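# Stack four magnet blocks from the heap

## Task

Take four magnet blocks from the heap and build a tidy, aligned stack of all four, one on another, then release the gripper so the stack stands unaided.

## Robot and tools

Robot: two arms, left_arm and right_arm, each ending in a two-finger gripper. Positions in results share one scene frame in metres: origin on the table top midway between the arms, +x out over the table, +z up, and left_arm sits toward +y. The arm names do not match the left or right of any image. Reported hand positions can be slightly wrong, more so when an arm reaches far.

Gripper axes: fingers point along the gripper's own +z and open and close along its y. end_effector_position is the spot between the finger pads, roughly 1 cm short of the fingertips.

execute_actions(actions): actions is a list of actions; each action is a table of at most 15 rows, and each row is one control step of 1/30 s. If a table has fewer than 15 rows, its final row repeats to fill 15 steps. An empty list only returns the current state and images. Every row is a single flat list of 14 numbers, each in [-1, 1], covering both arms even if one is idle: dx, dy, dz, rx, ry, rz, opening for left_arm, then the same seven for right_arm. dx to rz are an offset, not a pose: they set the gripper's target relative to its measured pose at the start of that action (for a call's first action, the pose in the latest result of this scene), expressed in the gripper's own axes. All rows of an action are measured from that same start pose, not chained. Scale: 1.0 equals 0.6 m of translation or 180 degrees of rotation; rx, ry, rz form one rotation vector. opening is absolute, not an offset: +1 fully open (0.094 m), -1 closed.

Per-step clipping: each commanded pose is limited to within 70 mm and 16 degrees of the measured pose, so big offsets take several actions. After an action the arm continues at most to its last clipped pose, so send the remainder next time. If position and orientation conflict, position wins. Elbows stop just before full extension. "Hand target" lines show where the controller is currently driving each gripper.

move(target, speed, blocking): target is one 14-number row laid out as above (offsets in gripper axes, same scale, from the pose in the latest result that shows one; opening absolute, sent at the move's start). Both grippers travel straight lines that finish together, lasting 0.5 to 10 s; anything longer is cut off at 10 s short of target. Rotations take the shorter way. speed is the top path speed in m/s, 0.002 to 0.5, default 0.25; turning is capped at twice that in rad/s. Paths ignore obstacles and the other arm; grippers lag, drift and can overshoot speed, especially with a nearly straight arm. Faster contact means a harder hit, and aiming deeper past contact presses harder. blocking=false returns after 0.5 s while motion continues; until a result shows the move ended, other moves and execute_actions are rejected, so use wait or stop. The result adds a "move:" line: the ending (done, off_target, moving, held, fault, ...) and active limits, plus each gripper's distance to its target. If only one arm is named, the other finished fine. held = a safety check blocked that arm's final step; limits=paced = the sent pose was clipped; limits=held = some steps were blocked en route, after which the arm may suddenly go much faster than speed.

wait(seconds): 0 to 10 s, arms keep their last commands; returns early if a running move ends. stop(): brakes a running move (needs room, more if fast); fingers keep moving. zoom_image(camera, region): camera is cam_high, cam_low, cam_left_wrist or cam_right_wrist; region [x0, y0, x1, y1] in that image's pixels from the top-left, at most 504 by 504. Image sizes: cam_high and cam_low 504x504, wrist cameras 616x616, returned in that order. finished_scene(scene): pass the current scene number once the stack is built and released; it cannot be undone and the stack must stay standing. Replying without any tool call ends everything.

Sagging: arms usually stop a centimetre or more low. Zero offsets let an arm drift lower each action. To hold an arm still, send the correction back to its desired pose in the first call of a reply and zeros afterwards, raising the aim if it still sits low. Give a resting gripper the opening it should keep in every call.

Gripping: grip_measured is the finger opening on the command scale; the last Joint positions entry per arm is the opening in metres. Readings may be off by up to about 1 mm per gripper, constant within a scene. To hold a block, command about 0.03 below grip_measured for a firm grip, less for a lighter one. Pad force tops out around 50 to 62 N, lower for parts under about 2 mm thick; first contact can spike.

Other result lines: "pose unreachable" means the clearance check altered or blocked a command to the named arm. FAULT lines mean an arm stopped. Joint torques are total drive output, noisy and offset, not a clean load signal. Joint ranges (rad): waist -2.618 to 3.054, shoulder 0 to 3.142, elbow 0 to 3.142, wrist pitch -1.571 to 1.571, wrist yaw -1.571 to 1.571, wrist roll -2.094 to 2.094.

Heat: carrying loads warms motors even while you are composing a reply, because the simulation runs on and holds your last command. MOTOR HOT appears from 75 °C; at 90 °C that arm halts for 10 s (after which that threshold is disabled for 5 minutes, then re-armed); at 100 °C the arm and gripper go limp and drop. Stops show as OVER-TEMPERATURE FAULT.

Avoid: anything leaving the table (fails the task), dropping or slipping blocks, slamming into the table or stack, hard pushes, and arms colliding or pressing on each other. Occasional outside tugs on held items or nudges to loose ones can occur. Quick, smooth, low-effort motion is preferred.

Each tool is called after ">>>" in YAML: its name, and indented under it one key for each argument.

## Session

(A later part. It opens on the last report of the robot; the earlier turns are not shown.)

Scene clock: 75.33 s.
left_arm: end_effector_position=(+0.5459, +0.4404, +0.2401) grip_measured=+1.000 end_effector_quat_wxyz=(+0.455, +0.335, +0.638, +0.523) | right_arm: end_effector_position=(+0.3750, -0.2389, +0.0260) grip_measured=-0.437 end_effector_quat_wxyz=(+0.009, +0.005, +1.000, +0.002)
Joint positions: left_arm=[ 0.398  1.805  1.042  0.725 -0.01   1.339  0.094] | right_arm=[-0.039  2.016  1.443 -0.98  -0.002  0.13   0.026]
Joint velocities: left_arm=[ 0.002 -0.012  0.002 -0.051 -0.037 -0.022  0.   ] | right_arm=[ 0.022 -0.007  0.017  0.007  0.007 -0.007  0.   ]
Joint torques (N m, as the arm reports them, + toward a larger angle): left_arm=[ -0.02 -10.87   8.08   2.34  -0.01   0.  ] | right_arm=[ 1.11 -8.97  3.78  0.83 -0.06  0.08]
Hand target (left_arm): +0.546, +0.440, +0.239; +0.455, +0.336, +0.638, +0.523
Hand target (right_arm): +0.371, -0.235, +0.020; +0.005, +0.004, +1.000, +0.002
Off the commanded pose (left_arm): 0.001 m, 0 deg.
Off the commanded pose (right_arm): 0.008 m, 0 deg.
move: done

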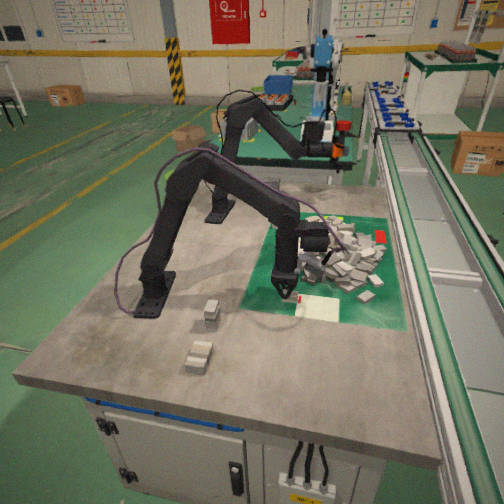

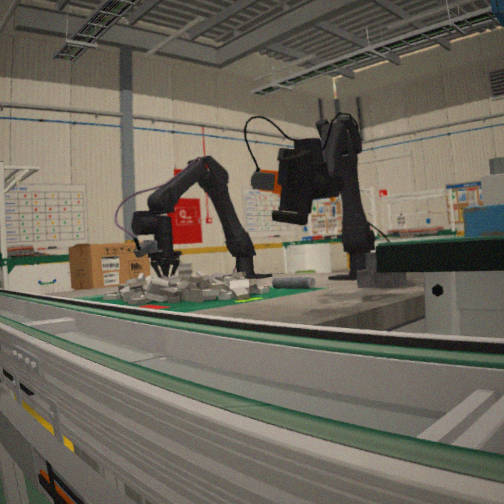

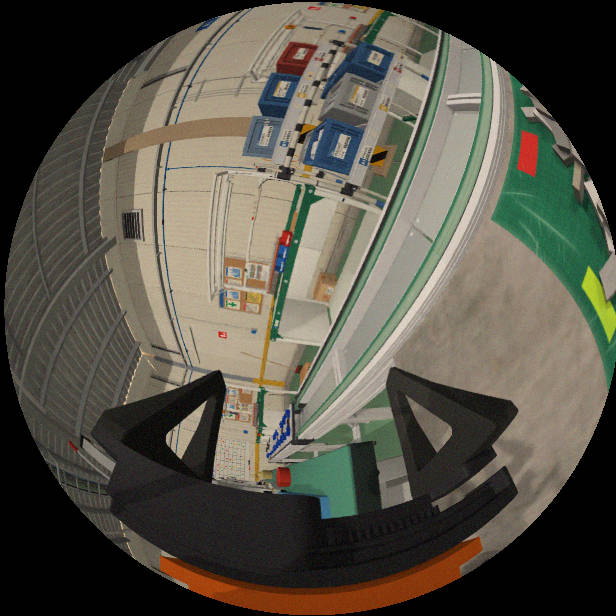

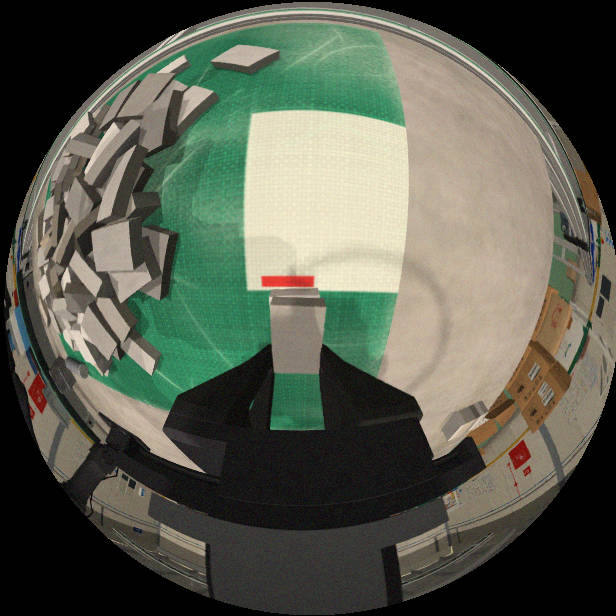

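>>> move:
  target: [0,0,0,0,0,0,1,0.0,0.013,0.004,0,0,-0.004,-0.48]
  speed: 0.02

>>> zoom_image:
  camera: "cam_right_wrist"
  region: [250, 270, 350, 370]

Scene clock: 77.43 s.
left_arm: end_effector_position=(+0.5459, +0.4404, +0.2407) grip_measured=+1.000 end_effector_quat_wxyz=(+0.456, +0.335, +0.637, +0.524) | right_arm: end_effector_position=(+0.3747, -0.2356, +0.0260) grip_measured=-0.437 end_effector_quat_wxyz=(+0.009, +0.000, +1.000, +0.002)
Joint positions: left_arm=[ 0.398  1.805  1.042  0.728 -0.01   1.339  0.094] | right_arm=[-0.03   2.016  1.443 -0.979 -0.001  0.13   0.026]
Joint velocities: left_arm=[-0.007  0.012  0.002 -0.007 -0.007 -0.022  0.   ] | right_arm=[-0.027 -0.007  0.002  0.081 -0.022  0.007  0.   ]
Joint torques (N m, as the arm reports them, + toward a larger angle): left_arm=[ -0.01 -10.86   8.09   2.34  -0.01   0.  ] | right_arm=[ 0.91 -8.58  5.49  0.69  0.    0.08]
Hand target (left_arm): +0.546, +0.440, +0.240; +0.455, +0.335, +0.638, +0.523
Hand target (right_arm): +0.375, -0.231, +0.024; +0.009, -0.002, +1.000, +0.002
Off the commanded pose (left_arm): 0.001 m, 0 deg.
Off the commanded pose (right_arm): 0.005 m, 0 deg.
move: done

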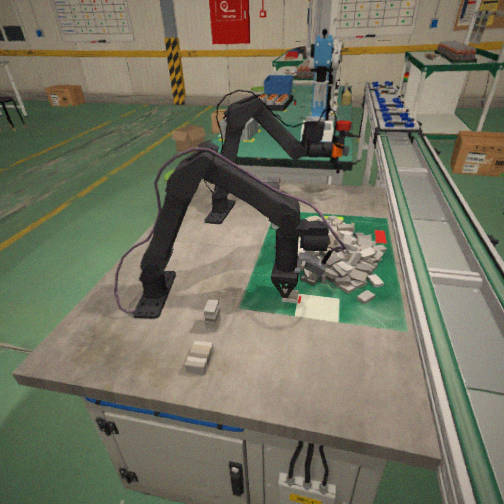

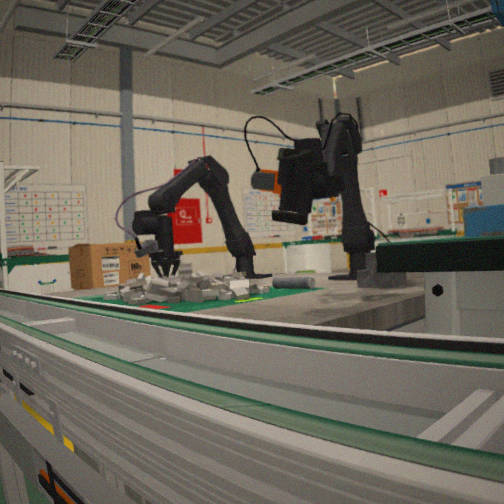

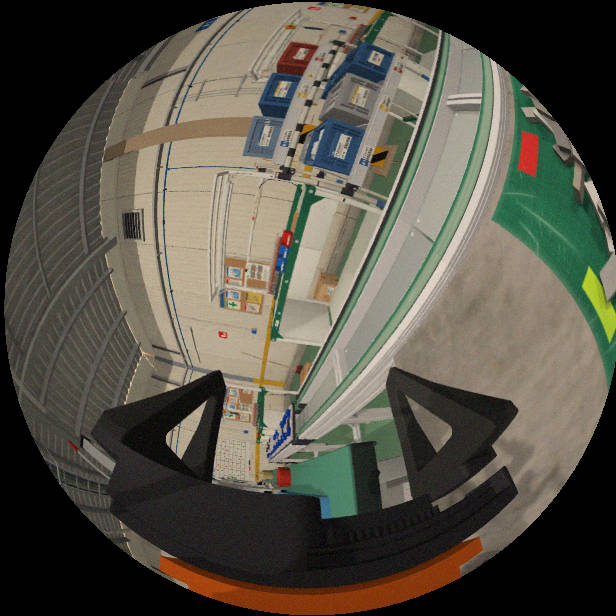

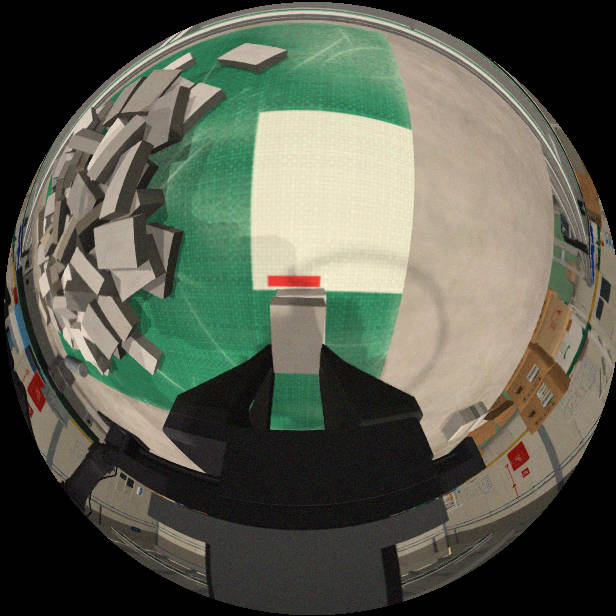

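Region (250, 270, 350, 370) of cam_right_wrist's 616x616 image, scaled by 5.040, with more detail than that image has.

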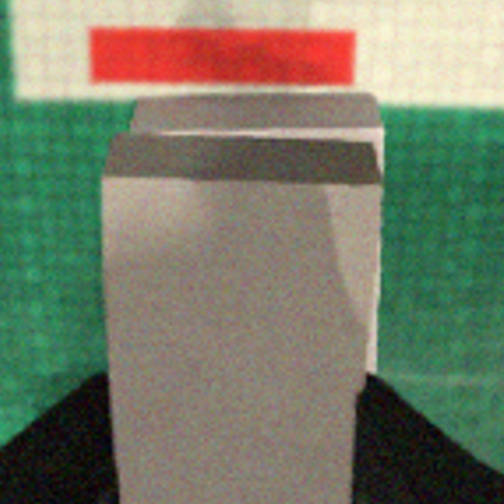

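>>> execute_actions:
  actions:
    - [[0,0,0,0,0,0,1,0,-0.003,0.006,0,0,0,-0.48],[0,0,0,0,0,0,1,0,-0.003,0.012,0,0,0,-0.48],[0,0,0,0,0,0,1,0.002,-0.003,0.016,0,0,0,-0.48]]
    - [[0,0,0,0,0,0,1,0,0,0,0,0,0,-0.42],[0,0,0,0,0,0,1,0,0,0,0,0,0,-0.38],[0,0,0,0,0,0,1,0,0,0,0,0,0,-0.3],[0,0,0,0,0,0,1,0,0,0,0,0,0,-0.2]]

>>> move:
  target: [0,0,0,0,0,0,1,0,0,-0.06,0,0,0,-0.2]
  speed: 0.1

>>> move:
  target: [0,0,0,0,0,0,1,0.03,0.22,-0.13,0,0,0,-0.2]
  speed: 0.25

>>> zoom_image:
  camera: "cam_right_wrist"
  region: [140, 130, 460, 350]

Scene clock: 80.10 s.
left_arm: end_effector_position=(+0.5460, +0.4404, +0.2419) grip_measured=+1.000 end_effector_quat_wxyz=(+0.457, +0.334, +0.635, +0.525) | right_arm: end_effector_position=(+0.3792, -0.2350, +0.0262) grip_measured=-0.202 end_effector_quat_wxyz=(+0.018, +0.000, +1.000, +0.003)
Joint positions: left_arm=[ 0.398  1.805  1.042  0.733 -0.01   1.339  0.094] | right_arm=[-0.03   2.016  1.443 -0.961 -0.001  0.13   0.037]
Joint velocities: left_arm=[-0.007  0.012  0.007 -0.022  0.037  0.051  0.   ] | right_arm=[-0.022 -0.017 -0.007 -0.081 -0.022 -0.095 -0.   ]
Joint torques (N m, as the arm reports them, + toward a larger angle): left_arm=[ -0.02 -10.87   8.09   2.35  -0.01   0.  ] | right_arm=[ 0.01 -9.03  5.48  0.65 -0.08 -0.02]
Hand target (left_arm): +0.546, +0.440, +0.241; +0.456, +0.334, +0.636, +0.525
Hand target (right_arm): +0.379, -0.235, +0.026; +0.018, +0.000, +1.000, +0.003
Off the commanded pose (left_arm): 0.001 m, 0 deg.
Off the commanded pose (right_arm): 0.000 m, 0 deg.

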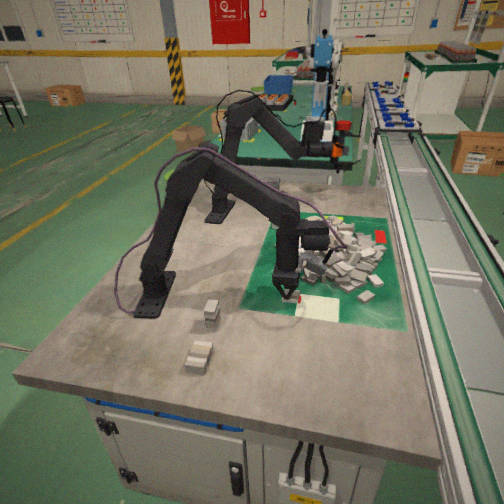

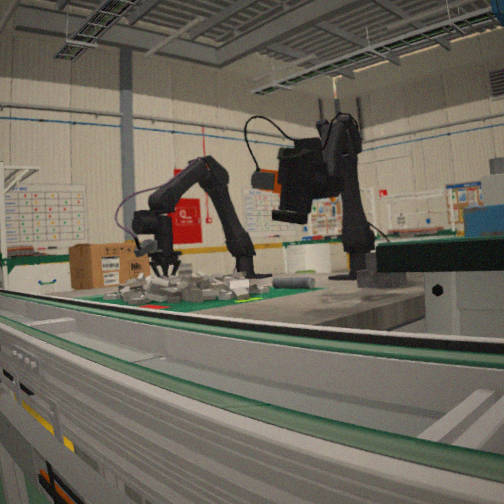

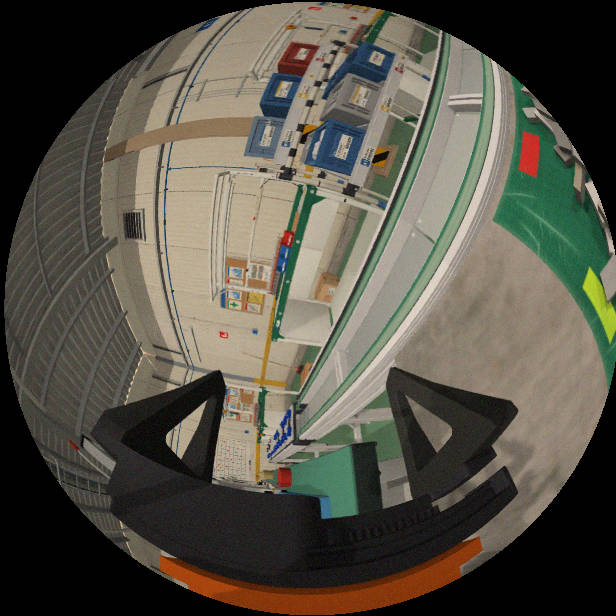

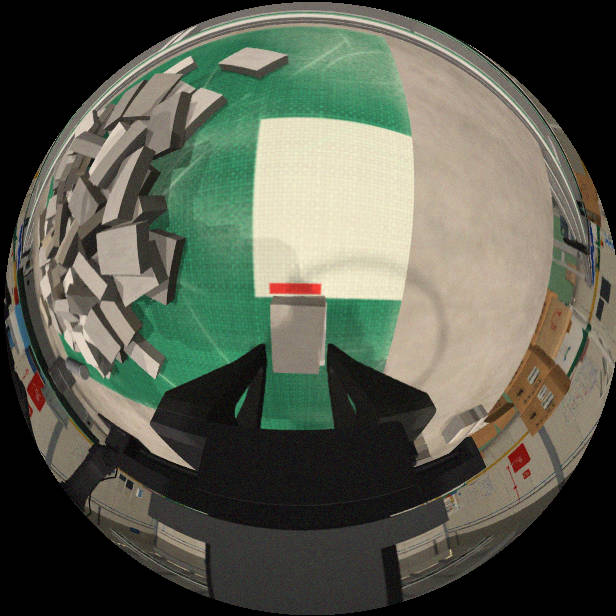

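Scene clock: 81.10 s.
left_arm: end_effector_position=(+0.5460, +0.4404, +0.2426) grip_measured=+1.000 end_effector_quat_wxyz=(+0.458, +0.334, +0.635, +0.526) | right_arm: end_effector_position=(+0.3732, -0.2358, +0.0516) grip_measured=-0.202 end_effector_quat_wxyz=(+0.007, +0.000, +1.000, +0.002)
Joint positions: left_arm=[ 0.398  1.805  1.042  0.735 -0.01   1.339  0.094] | right_arm=[-0.03   1.987  1.507 -1.076 -0.001  0.13   0.037]
Joint velocities: left_arm=[-0.007 -0.022  0.012  0.022  0.037  0.007  0.   ] | right_arm=[ 0.007 -0.002 -0.012 -0.022 -0.037  0.037  0.   ]
Joint torques (N m, as the arm reports them, + toward a larger angle): left_arm=[ -0.02 -10.87   8.1    2.34  -0.01   0.  ] | right_arm=[-0.1  -9.93  7.25  0.5  -0.03  0.  ]
Hand target (left_arm): +0.546, +0.440, +0.242; +0.457, +0.334, +0.635, +0.525
Hand target (right_arm): +0.378, -0.235, +0.062; +0.018, +0.000, +1.000, +0.003
Off the commanded pose (left_arm): 0.001 m, 0 deg.
Off the commanded pose (right_arm): 0.012 m, 1 deg.
move: off_target (right_arm)

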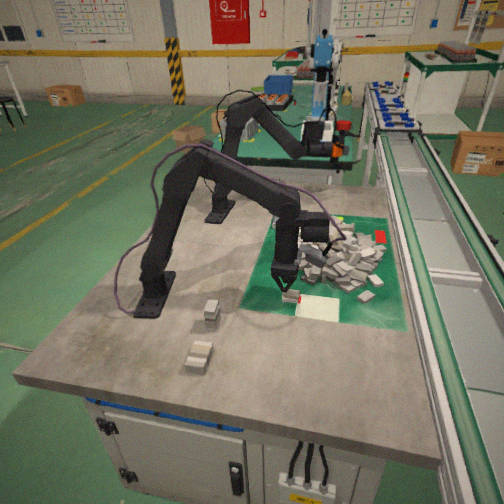

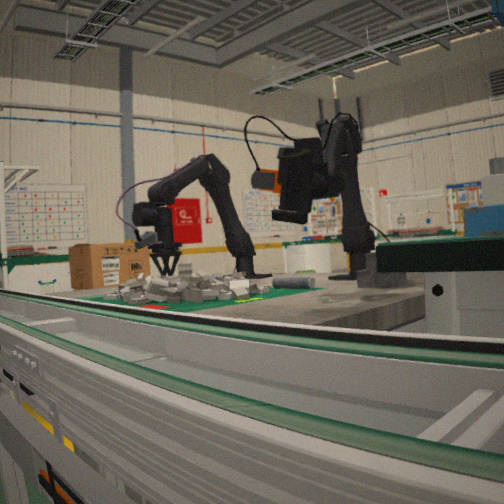

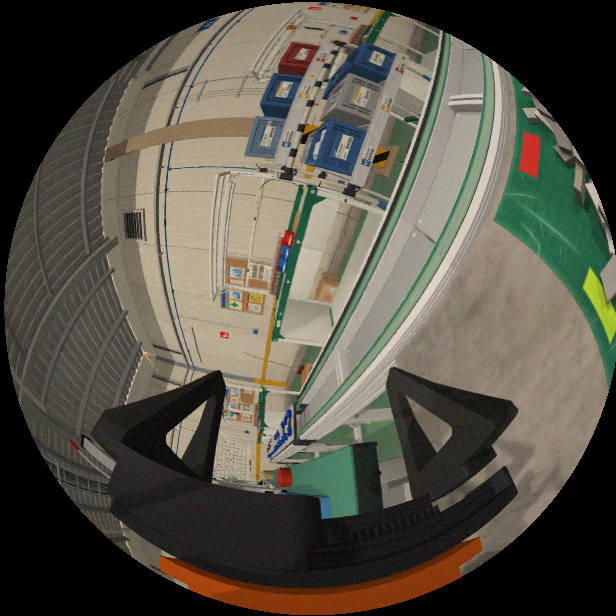

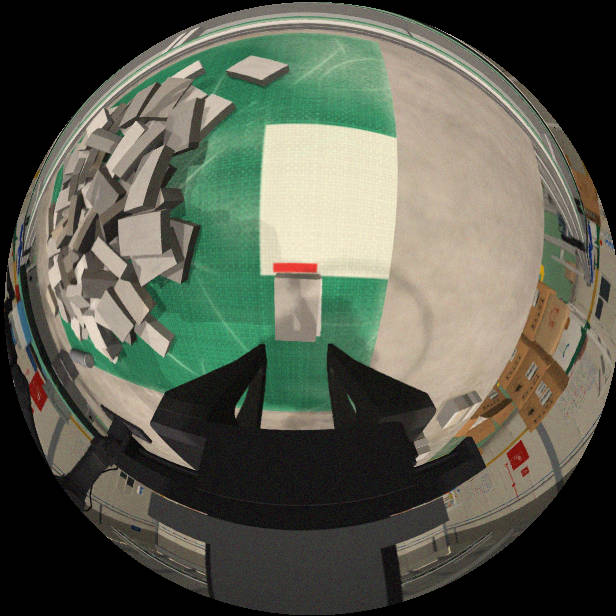

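Scene clock: 82.47 s.
left_arm: end_effector_position=(+0.5460, +0.4404, +0.2431) grip_measured=+1.000 end_effector_quat_wxyz=(+0.458, +0.333, +0.634, +0.527) | right_arm: end_effector_position=(+0.3508, -0.1030, +0.1276) grip_measured=-0.202 end_effector_quat_wxyz=(+0.006, -0.008, +1.000, +0.004)
Joint positions: left_arm=[ 0.398  1.805  1.042  0.738 -0.01   1.339  0.094] | right_arm=[ 0.319  2.041  1.889 -1.404 -0.001  0.463  0.037]
Joint velocities: left_arm=[ 0.002  0.007 -0.007  0.022 -0.037 -0.007  0.   ] | right_arm=[ 0.017 -0.002  0.002  0.022 -0.007  0.051 -0.   ]
Joint torques (N m, as the arm reports them, + toward a larger angle): left_arm=[ -0.01 -10.87   8.09   2.34  -0.01   0.  ] | right_arm=[-0.58 -8.67  7.65  0.5  -0.02  0.13]
Hand target (left_arm): +0.546, +0.440, +0.243; +0.458, +0.334, +0.635, +0.526
Hand target (right_arm): +0.355, -0.104, +0.130; +0.008, +0.000, +1.000, +0.003
Off the commanded pose (left_arm): 0.001 m, 0 deg.
Off the commanded pose (right_arm): 0.004 m, 1 deg.
move: done

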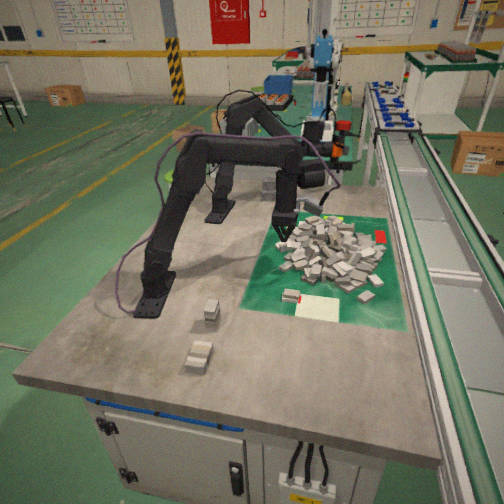

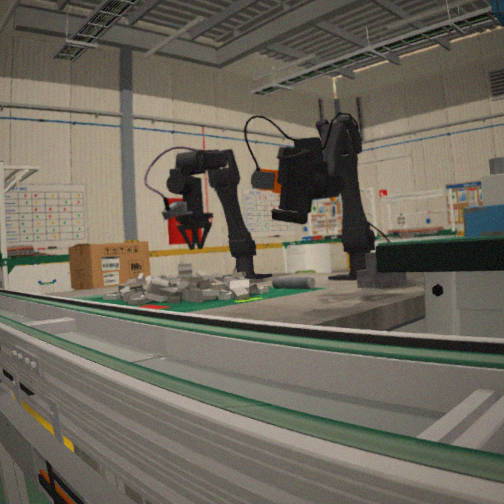

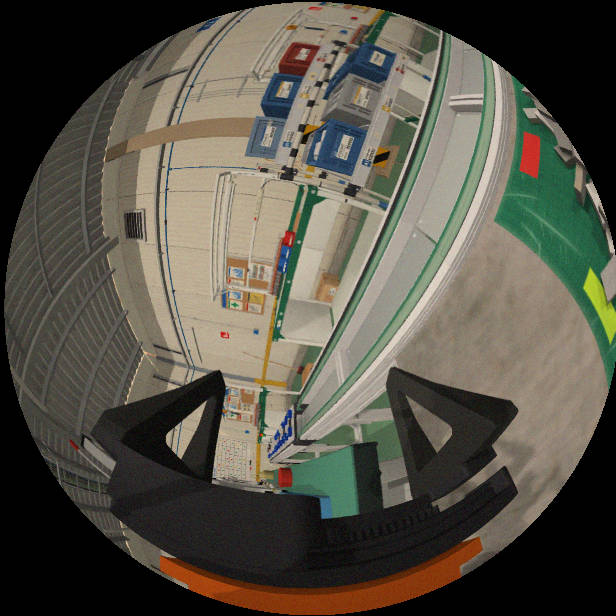

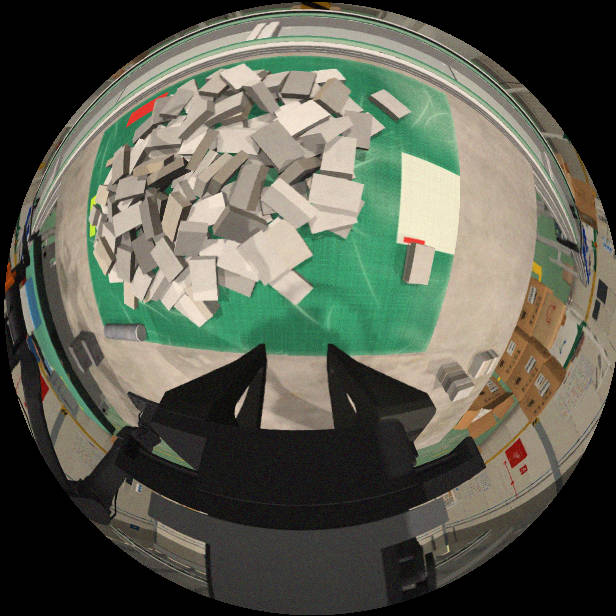

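Region (140, 130, 460, 350) of cam_right_wrist's 616x616 image, scaled by 1.575, with more detail than that image has; it fills the top 346 rows of this view, and the rest is white.

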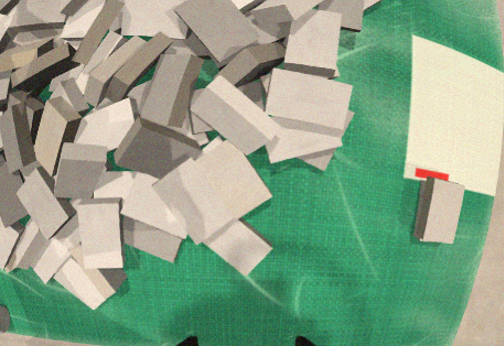

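>>> move:
  target: [0,0,0,0,0,0,1,0.012,0,0.155,0,0.004,-0.294,-0.2]
  speed: 0.25

>>> zoom_image:
  camera: "cam_right_wrist"
  region: [200, 240, 400, 440]

Scene clock: 86.70 s.
left_arm: end_effector_position=(+0.5460, +0.4404, +0.2438) grip_measured=+1.000 end_effector_quat_wxyz=(+0.459, +0.333, +0.633, +0.527) | right_arm: end_effector_position=(+0.3499, -0.1035, +0.0447) grip_measured=-0.202 end_effector_quat_wxyz=(+0.013, -0.443, +0.897, +0.001)
Joint positions: left_arm=[ 0.398  1.805  1.042  0.74  -0.01   1.339  0.094] | right_arm=[ 0.319  2.051  1.572 -1.066 -0.001 -0.439  0.037]
Joint velocities: left_arm=[-0.002 -0.007 -0.007  0.051  0.022 -0.007  0.   ] | right_arm=[ 0.012  0.017  0.012 -0.11  -0.022 -0.051 -0.001]
Joint torques (N m, as the arm reports them, + toward a larger angle): left_arm=[ -0.02 -10.87   8.09   2.34  -0.01   0.  ] | right_arm=[ 0.82 -8.55  4.08  0.68 -0.03 -0.07]
Hand target (left_arm): +0.546, +0.440, +0.243; +0.458, +0.333, +0.634, +0.527
Hand target (right_arm): +0.344, -0.103, +0.035; +0.001, -0.453, +0.892, +0.000
Off the commanded pose (left_arm): 0.001 m, 0 deg.
Off the commanded pose (right_arm): 0.012 m, 2 deg.
move: off_target (right_arm)

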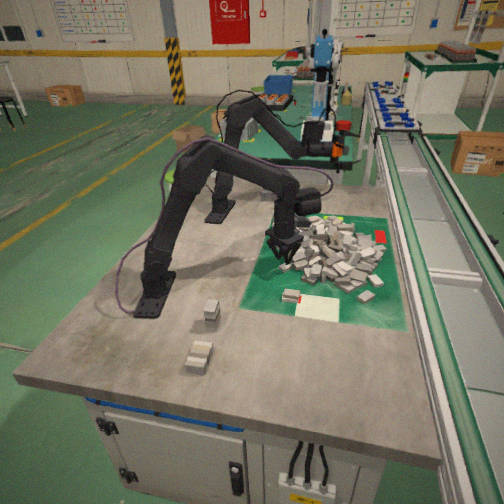

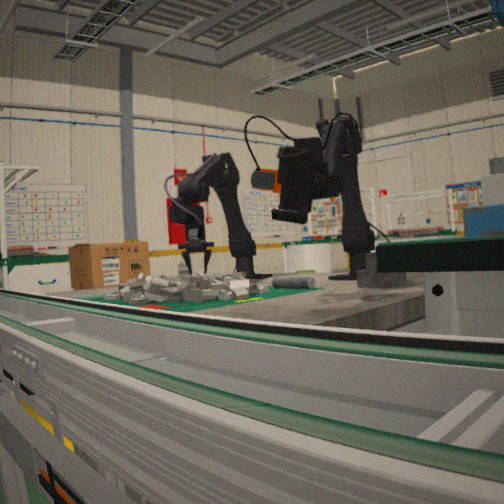

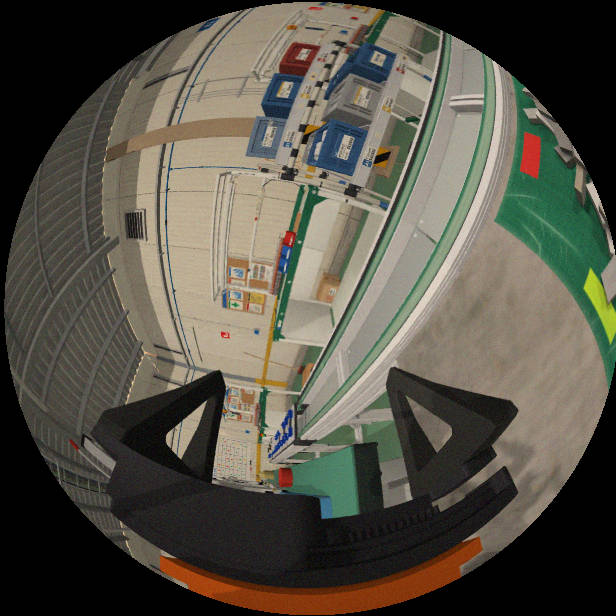

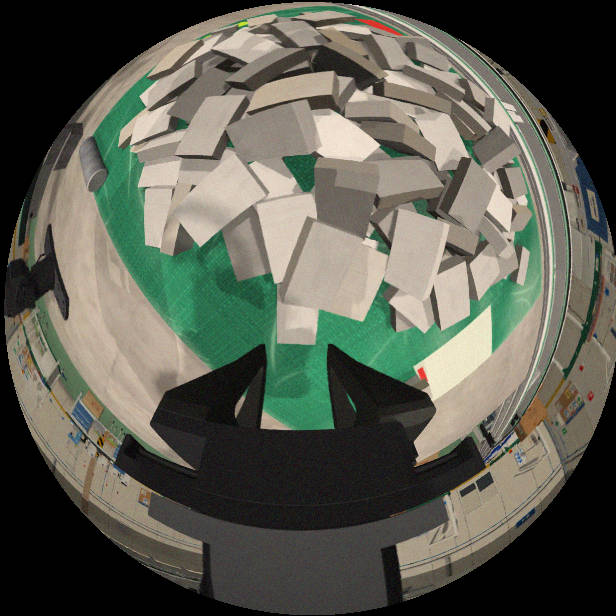

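Region (200, 240, 400, 440) of cam_right_wrist's 616x616 image, scaled by 2.520, with more detail than that image has.

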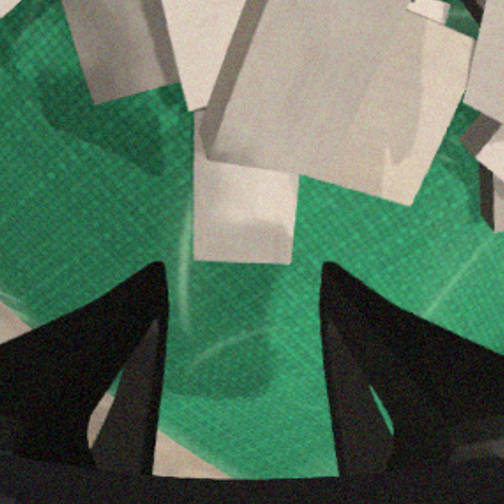

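>>> move:
  target: [0,0,0,0,0,0,1,-0.008,0.003,0.066,0,0,0.008,-0.2]
  speed: 0.05

>>> zoom_image:
  camera: "cam_right_wrist"
  region: [200, 240, 400, 440]

Scene clock: 88.87 s.
left_arm: end_effector_position=(+0.5460, +0.4404, +0.2444) grip_measured=+1.000 end_effector_quat_wxyz=(+0.459, +0.332, +0.632, +0.528) | right_arm: end_effector_position=(+0.3567, -0.1000, +0.0154) grip_measured=-0.202 end_effector_quat_wxyz=(+0.020, -0.432, +0.902, +0.001)
Joint positions: left_arm=[ 0.398  1.805  1.042  0.743 -0.01   1.339  0.094] | right_arm=[ 0.319  2.098  1.522 -0.954 -0.001 -0.415  0.037]
Joint velocities: left_arm=[ 0.002 -0.002 -0.002 -0.037 -0.007 -0.051  0.   ] | right_arm=[ 0.002  0.012 -0.007 -0.051  0.037  0.007  0.   ]
Joint torques (N m, as the arm reports them, + toward a larger angle): left_arm=[ -0.02 -10.86   8.1    2.34  -0.01  -0.01] | right_arm=[ 0.92 -8.86  3.99  0.87 -0.02  0.09]
Hand target (left_arm): +0.546, +0.440, +0.244; +0.459, +0.333, +0.633, +0.527
Hand target (right_arm): +0.352, -0.098, +0.005; +0.013, -0.431, +0.902, +0.001
Off the commanded pose (left_arm): 0.001 m, 0 deg.
Off the commanded pose (right_arm): 0.011 m, 1 deg.
move: off_target (right_arm)

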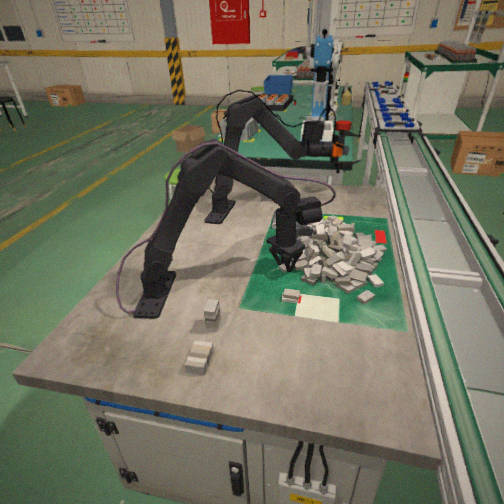

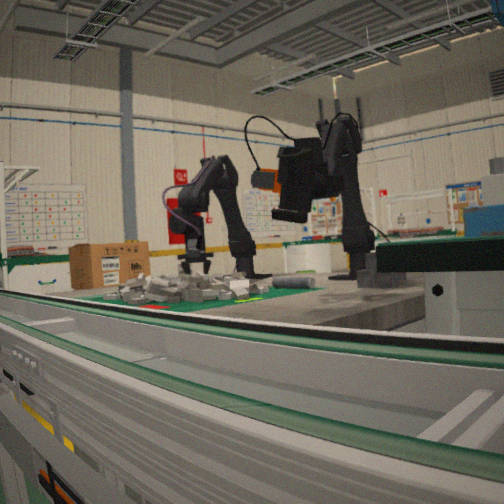

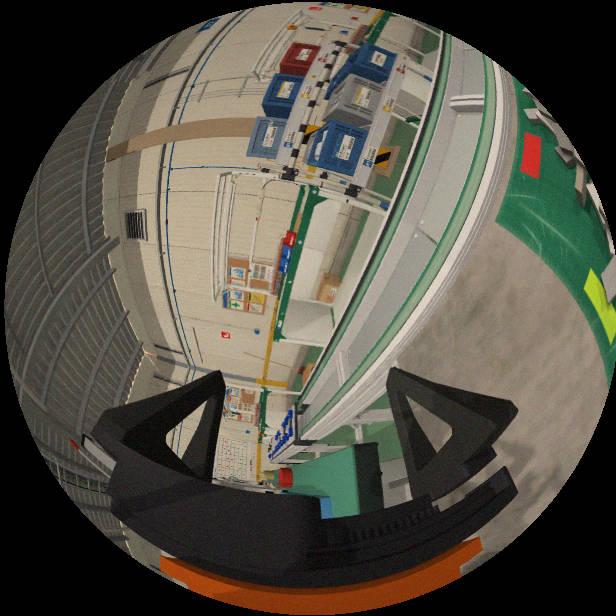

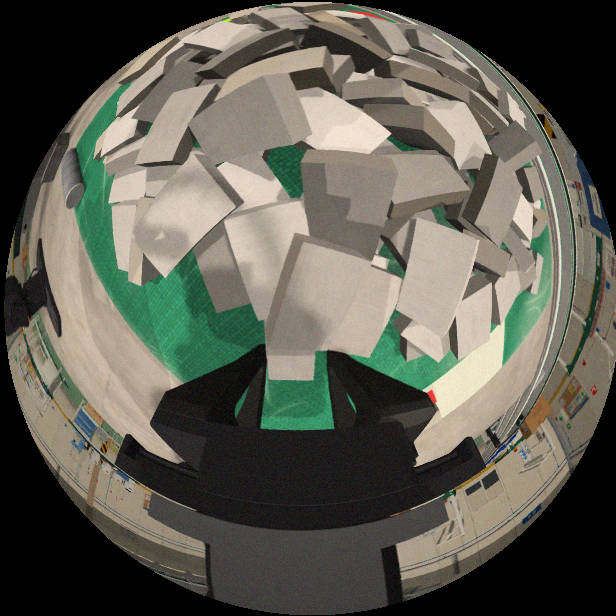

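Region (200, 240, 400, 440) of cam_right_wrist's 616x616 image, scaled by 2.520, with more detail than that image has.

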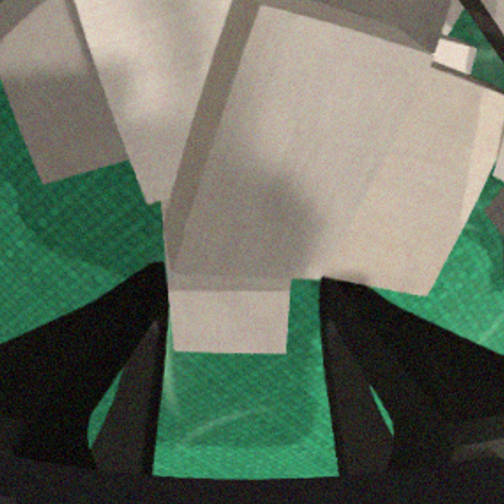

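>>> execute_actions:
  actions:
    - [[0,0,0,0,0,0,1,0,0,0,0,0,0,-0.24],[0,0,0,0,0,0,1,0,0,0,0,0,0,-0.27],[0,0,0,0,0,0,1,0,0,0,0,0,0,-0.3],[0,0,0,0,0,0,1,0,0,0,0,0,0,-0.33],[0,0,0,0,0,0,1,0,0,0,0,0,0,-0.36],[0,0,0,0,0,0,1,0,0,0,0,0,0,-0.38],[0,0,0,0,0,0,1,0,0,0,0,0,0,-0.40],[0,0,0,0,0,0,1,0,0,0,0,0,0,-0.42],[0,0,0,0,0,0,1,0,0,0,0,0,0,-0.44],[0,0,0,0,0,0,1,0,0,0,0,0,0,-0.46],[0,0,0,0,0,0,1,0,0,0,0,0,0,-0.48]]

>>> move:
  target: [0,0,0,0,0,0,1,0.07,0,-0.004,0,0,0,-0.48]
  speed: 0.05

>>> zoom_image:
  camera: "cam_right_wrist"
  region: [200, 240, 400, 440]

Scene clock: 91.57 s.
left_arm: end_effector_position=(+0.5460, +0.4404, +0.2449) grip_measured=+1.000 end_effector_quat_wxyz=(+0.460, +0.332, +0.632, +0.529) | right_arm: end_effector_position=(+0.3568, -0.0999, +0.0154) grip_measured=-0.438 end_effector_quat_wxyz=(+0.020, -0.431, +0.902, +0.001)
Joint positions: left_arm=[ 0.398  1.805  1.042  0.745 -0.01   1.339  0.094] | right_arm=[ 0.319  2.098  1.522 -0.954 -0.001 -0.413  0.026]
Joint velocities: left_arm=[-0.007 -0.022  0.007  0.022 -0.051 -0.037  0.   ] | right_arm=[-0.002 -0.002  0.007 -0.007 -0.007  0.022  0.001]
Joint torques (N m, as the arm reports them, + toward a larger angle): left_arm=[ -0.02 -10.87   8.1    2.35  -0.01   0.  ] | right_arm=[ 0.08 -9.93  5.4   0.67 -0.03  0.01]
Hand target (left_arm): +0.546, +0.440, +0.244; +0.459, +0.332, +0.632, +0.528
Hand target (right_arm): +0.357, -0.100, +0.015; +0.020, -0.432, +0.902, +0.001
Off the commanded pose (left_arm): 0.001 m, 0 deg.
Off the commanded pose (right_arm): 0.000 m, 0 deg.

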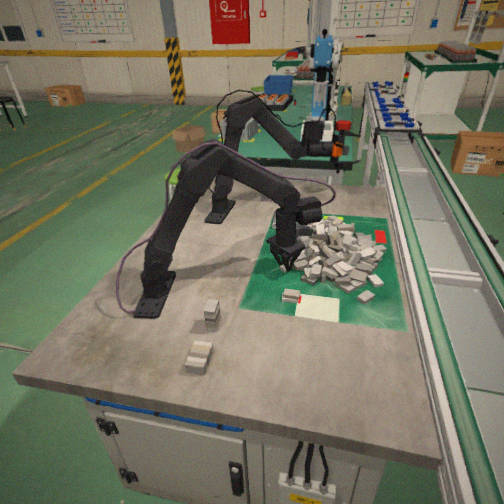

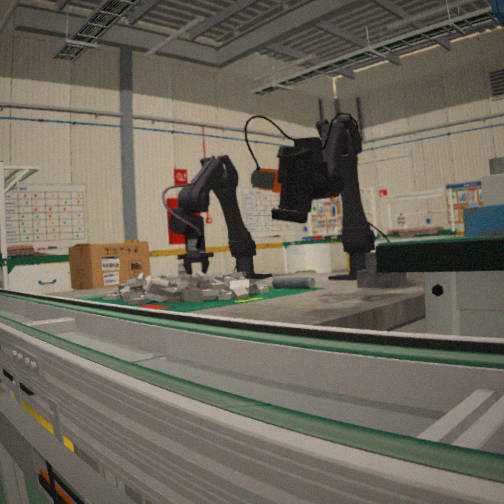

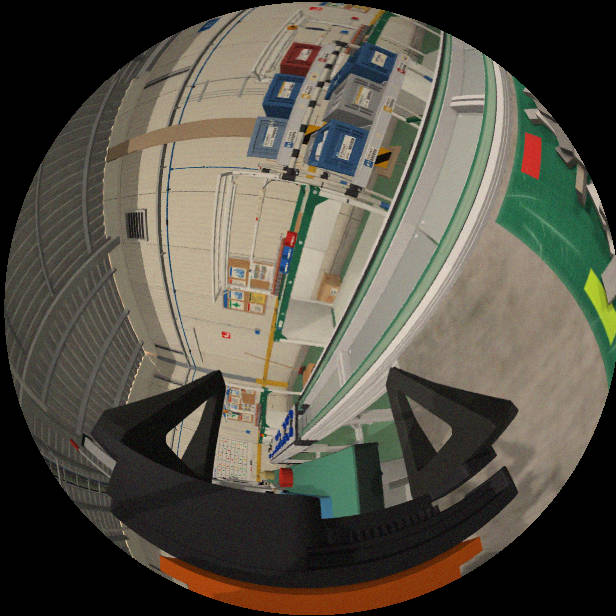

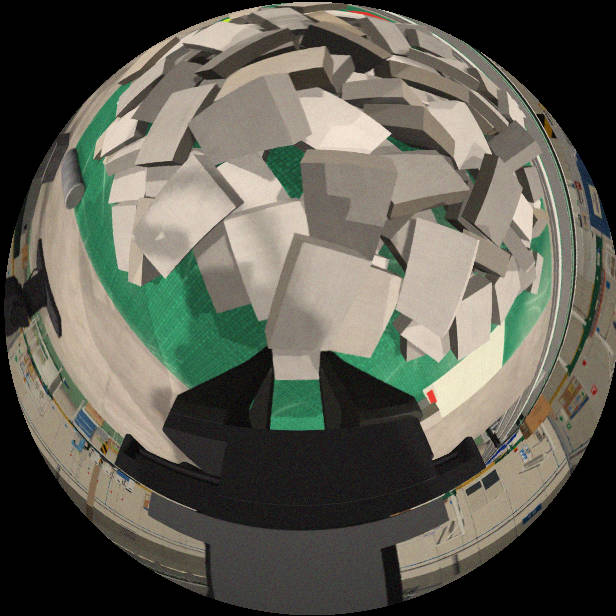

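Scene clock: 92.70 s.
left_arm: end_effector_position=(+0.5461, +0.4404, +0.2456) grip_measured=+1.000 end_effector_quat_wxyz=(+0.460, +0.332, +0.631, +0.529) | right_arm: end_effector_position=(+0.3325, -0.1286, +0.0147) grip_measured=-0.438 end_effector_quat_wxyz=(+0.017, -0.430, +0.903, +0.000)
Joint positions: left_arm=[ 0.398  1.805  1.042  0.747 -0.01   1.339  0.094] | right_arm=[ 0.28   1.982  1.344 -0.899 -0.001 -0.449  0.026]
Joint velocities: left_arm=[-0.022 -0.022  0.002 -0.037  0.007  0.037  0.   ] | right_arm=[ 0.007  0.017 -0.007 -0.037  0.022 -0.007 -0.   ]
Joint torques (N m, as the arm reports them, + toward a larger angle): left_arm=[ -0.01 -10.86   8.09   2.34  -0.01   0.  ] | right_arm=[ -0.79 -10.28   3.81   0.72  -0.04  -0.11]
Hand target (left_arm): +0.546, +0.440, +0.245; +0.460, +0.332, +0.631, +0.529
Hand target (right_arm): +0.330, -0.133, +0.016; +0.020, -0.431, +0.902, +0.001
Off the commanded pose (left_arm): 0.001 m, 0 deg.
Off the commanded pose (right_arm): 0.005 m, 0 deg.
move: done

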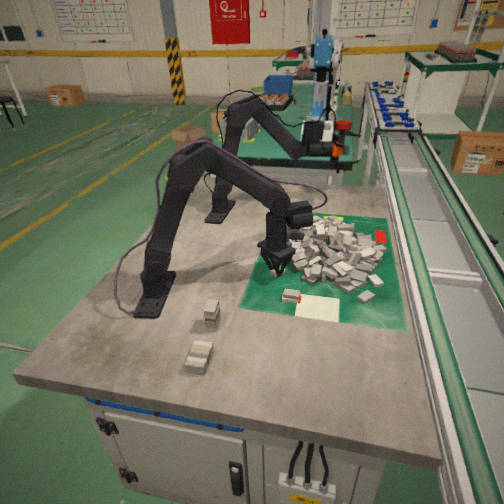

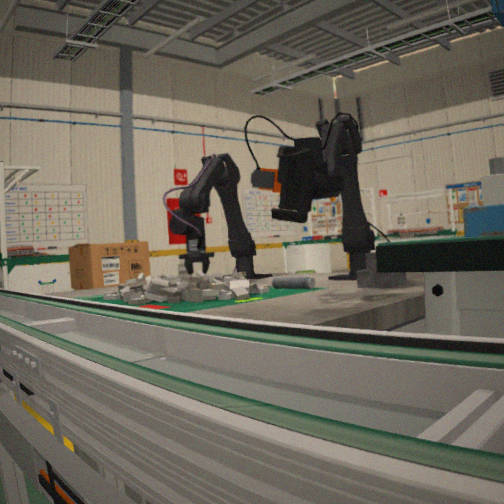

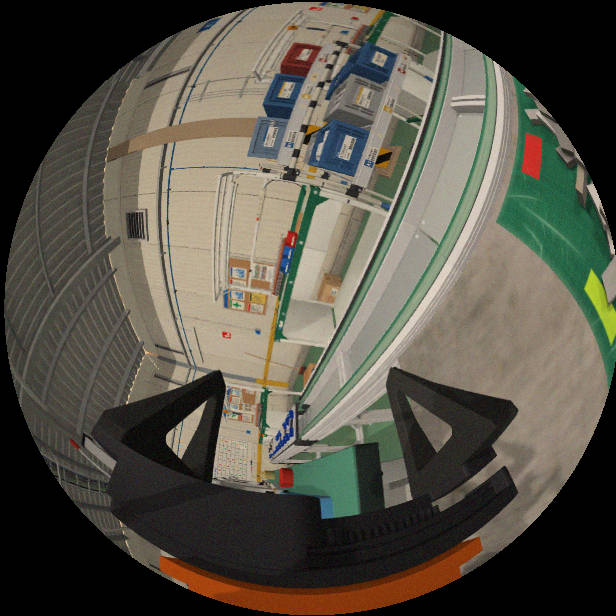

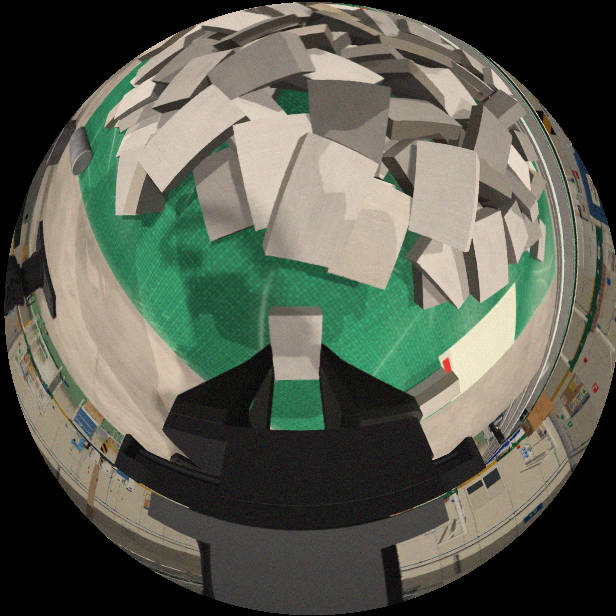

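Region (200, 240, 400, 440) of cam_right_wrist's 616x616 image, scaled by 2.520, with more detail than that image has.

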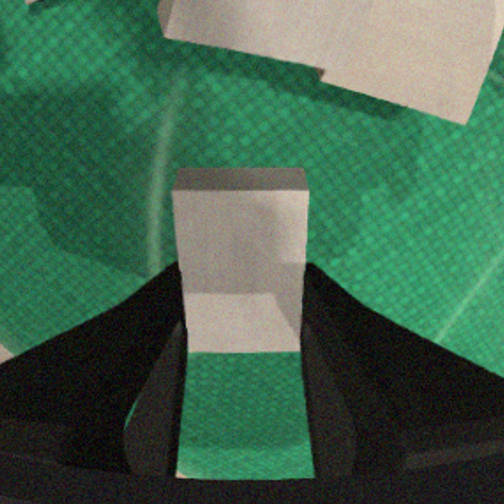

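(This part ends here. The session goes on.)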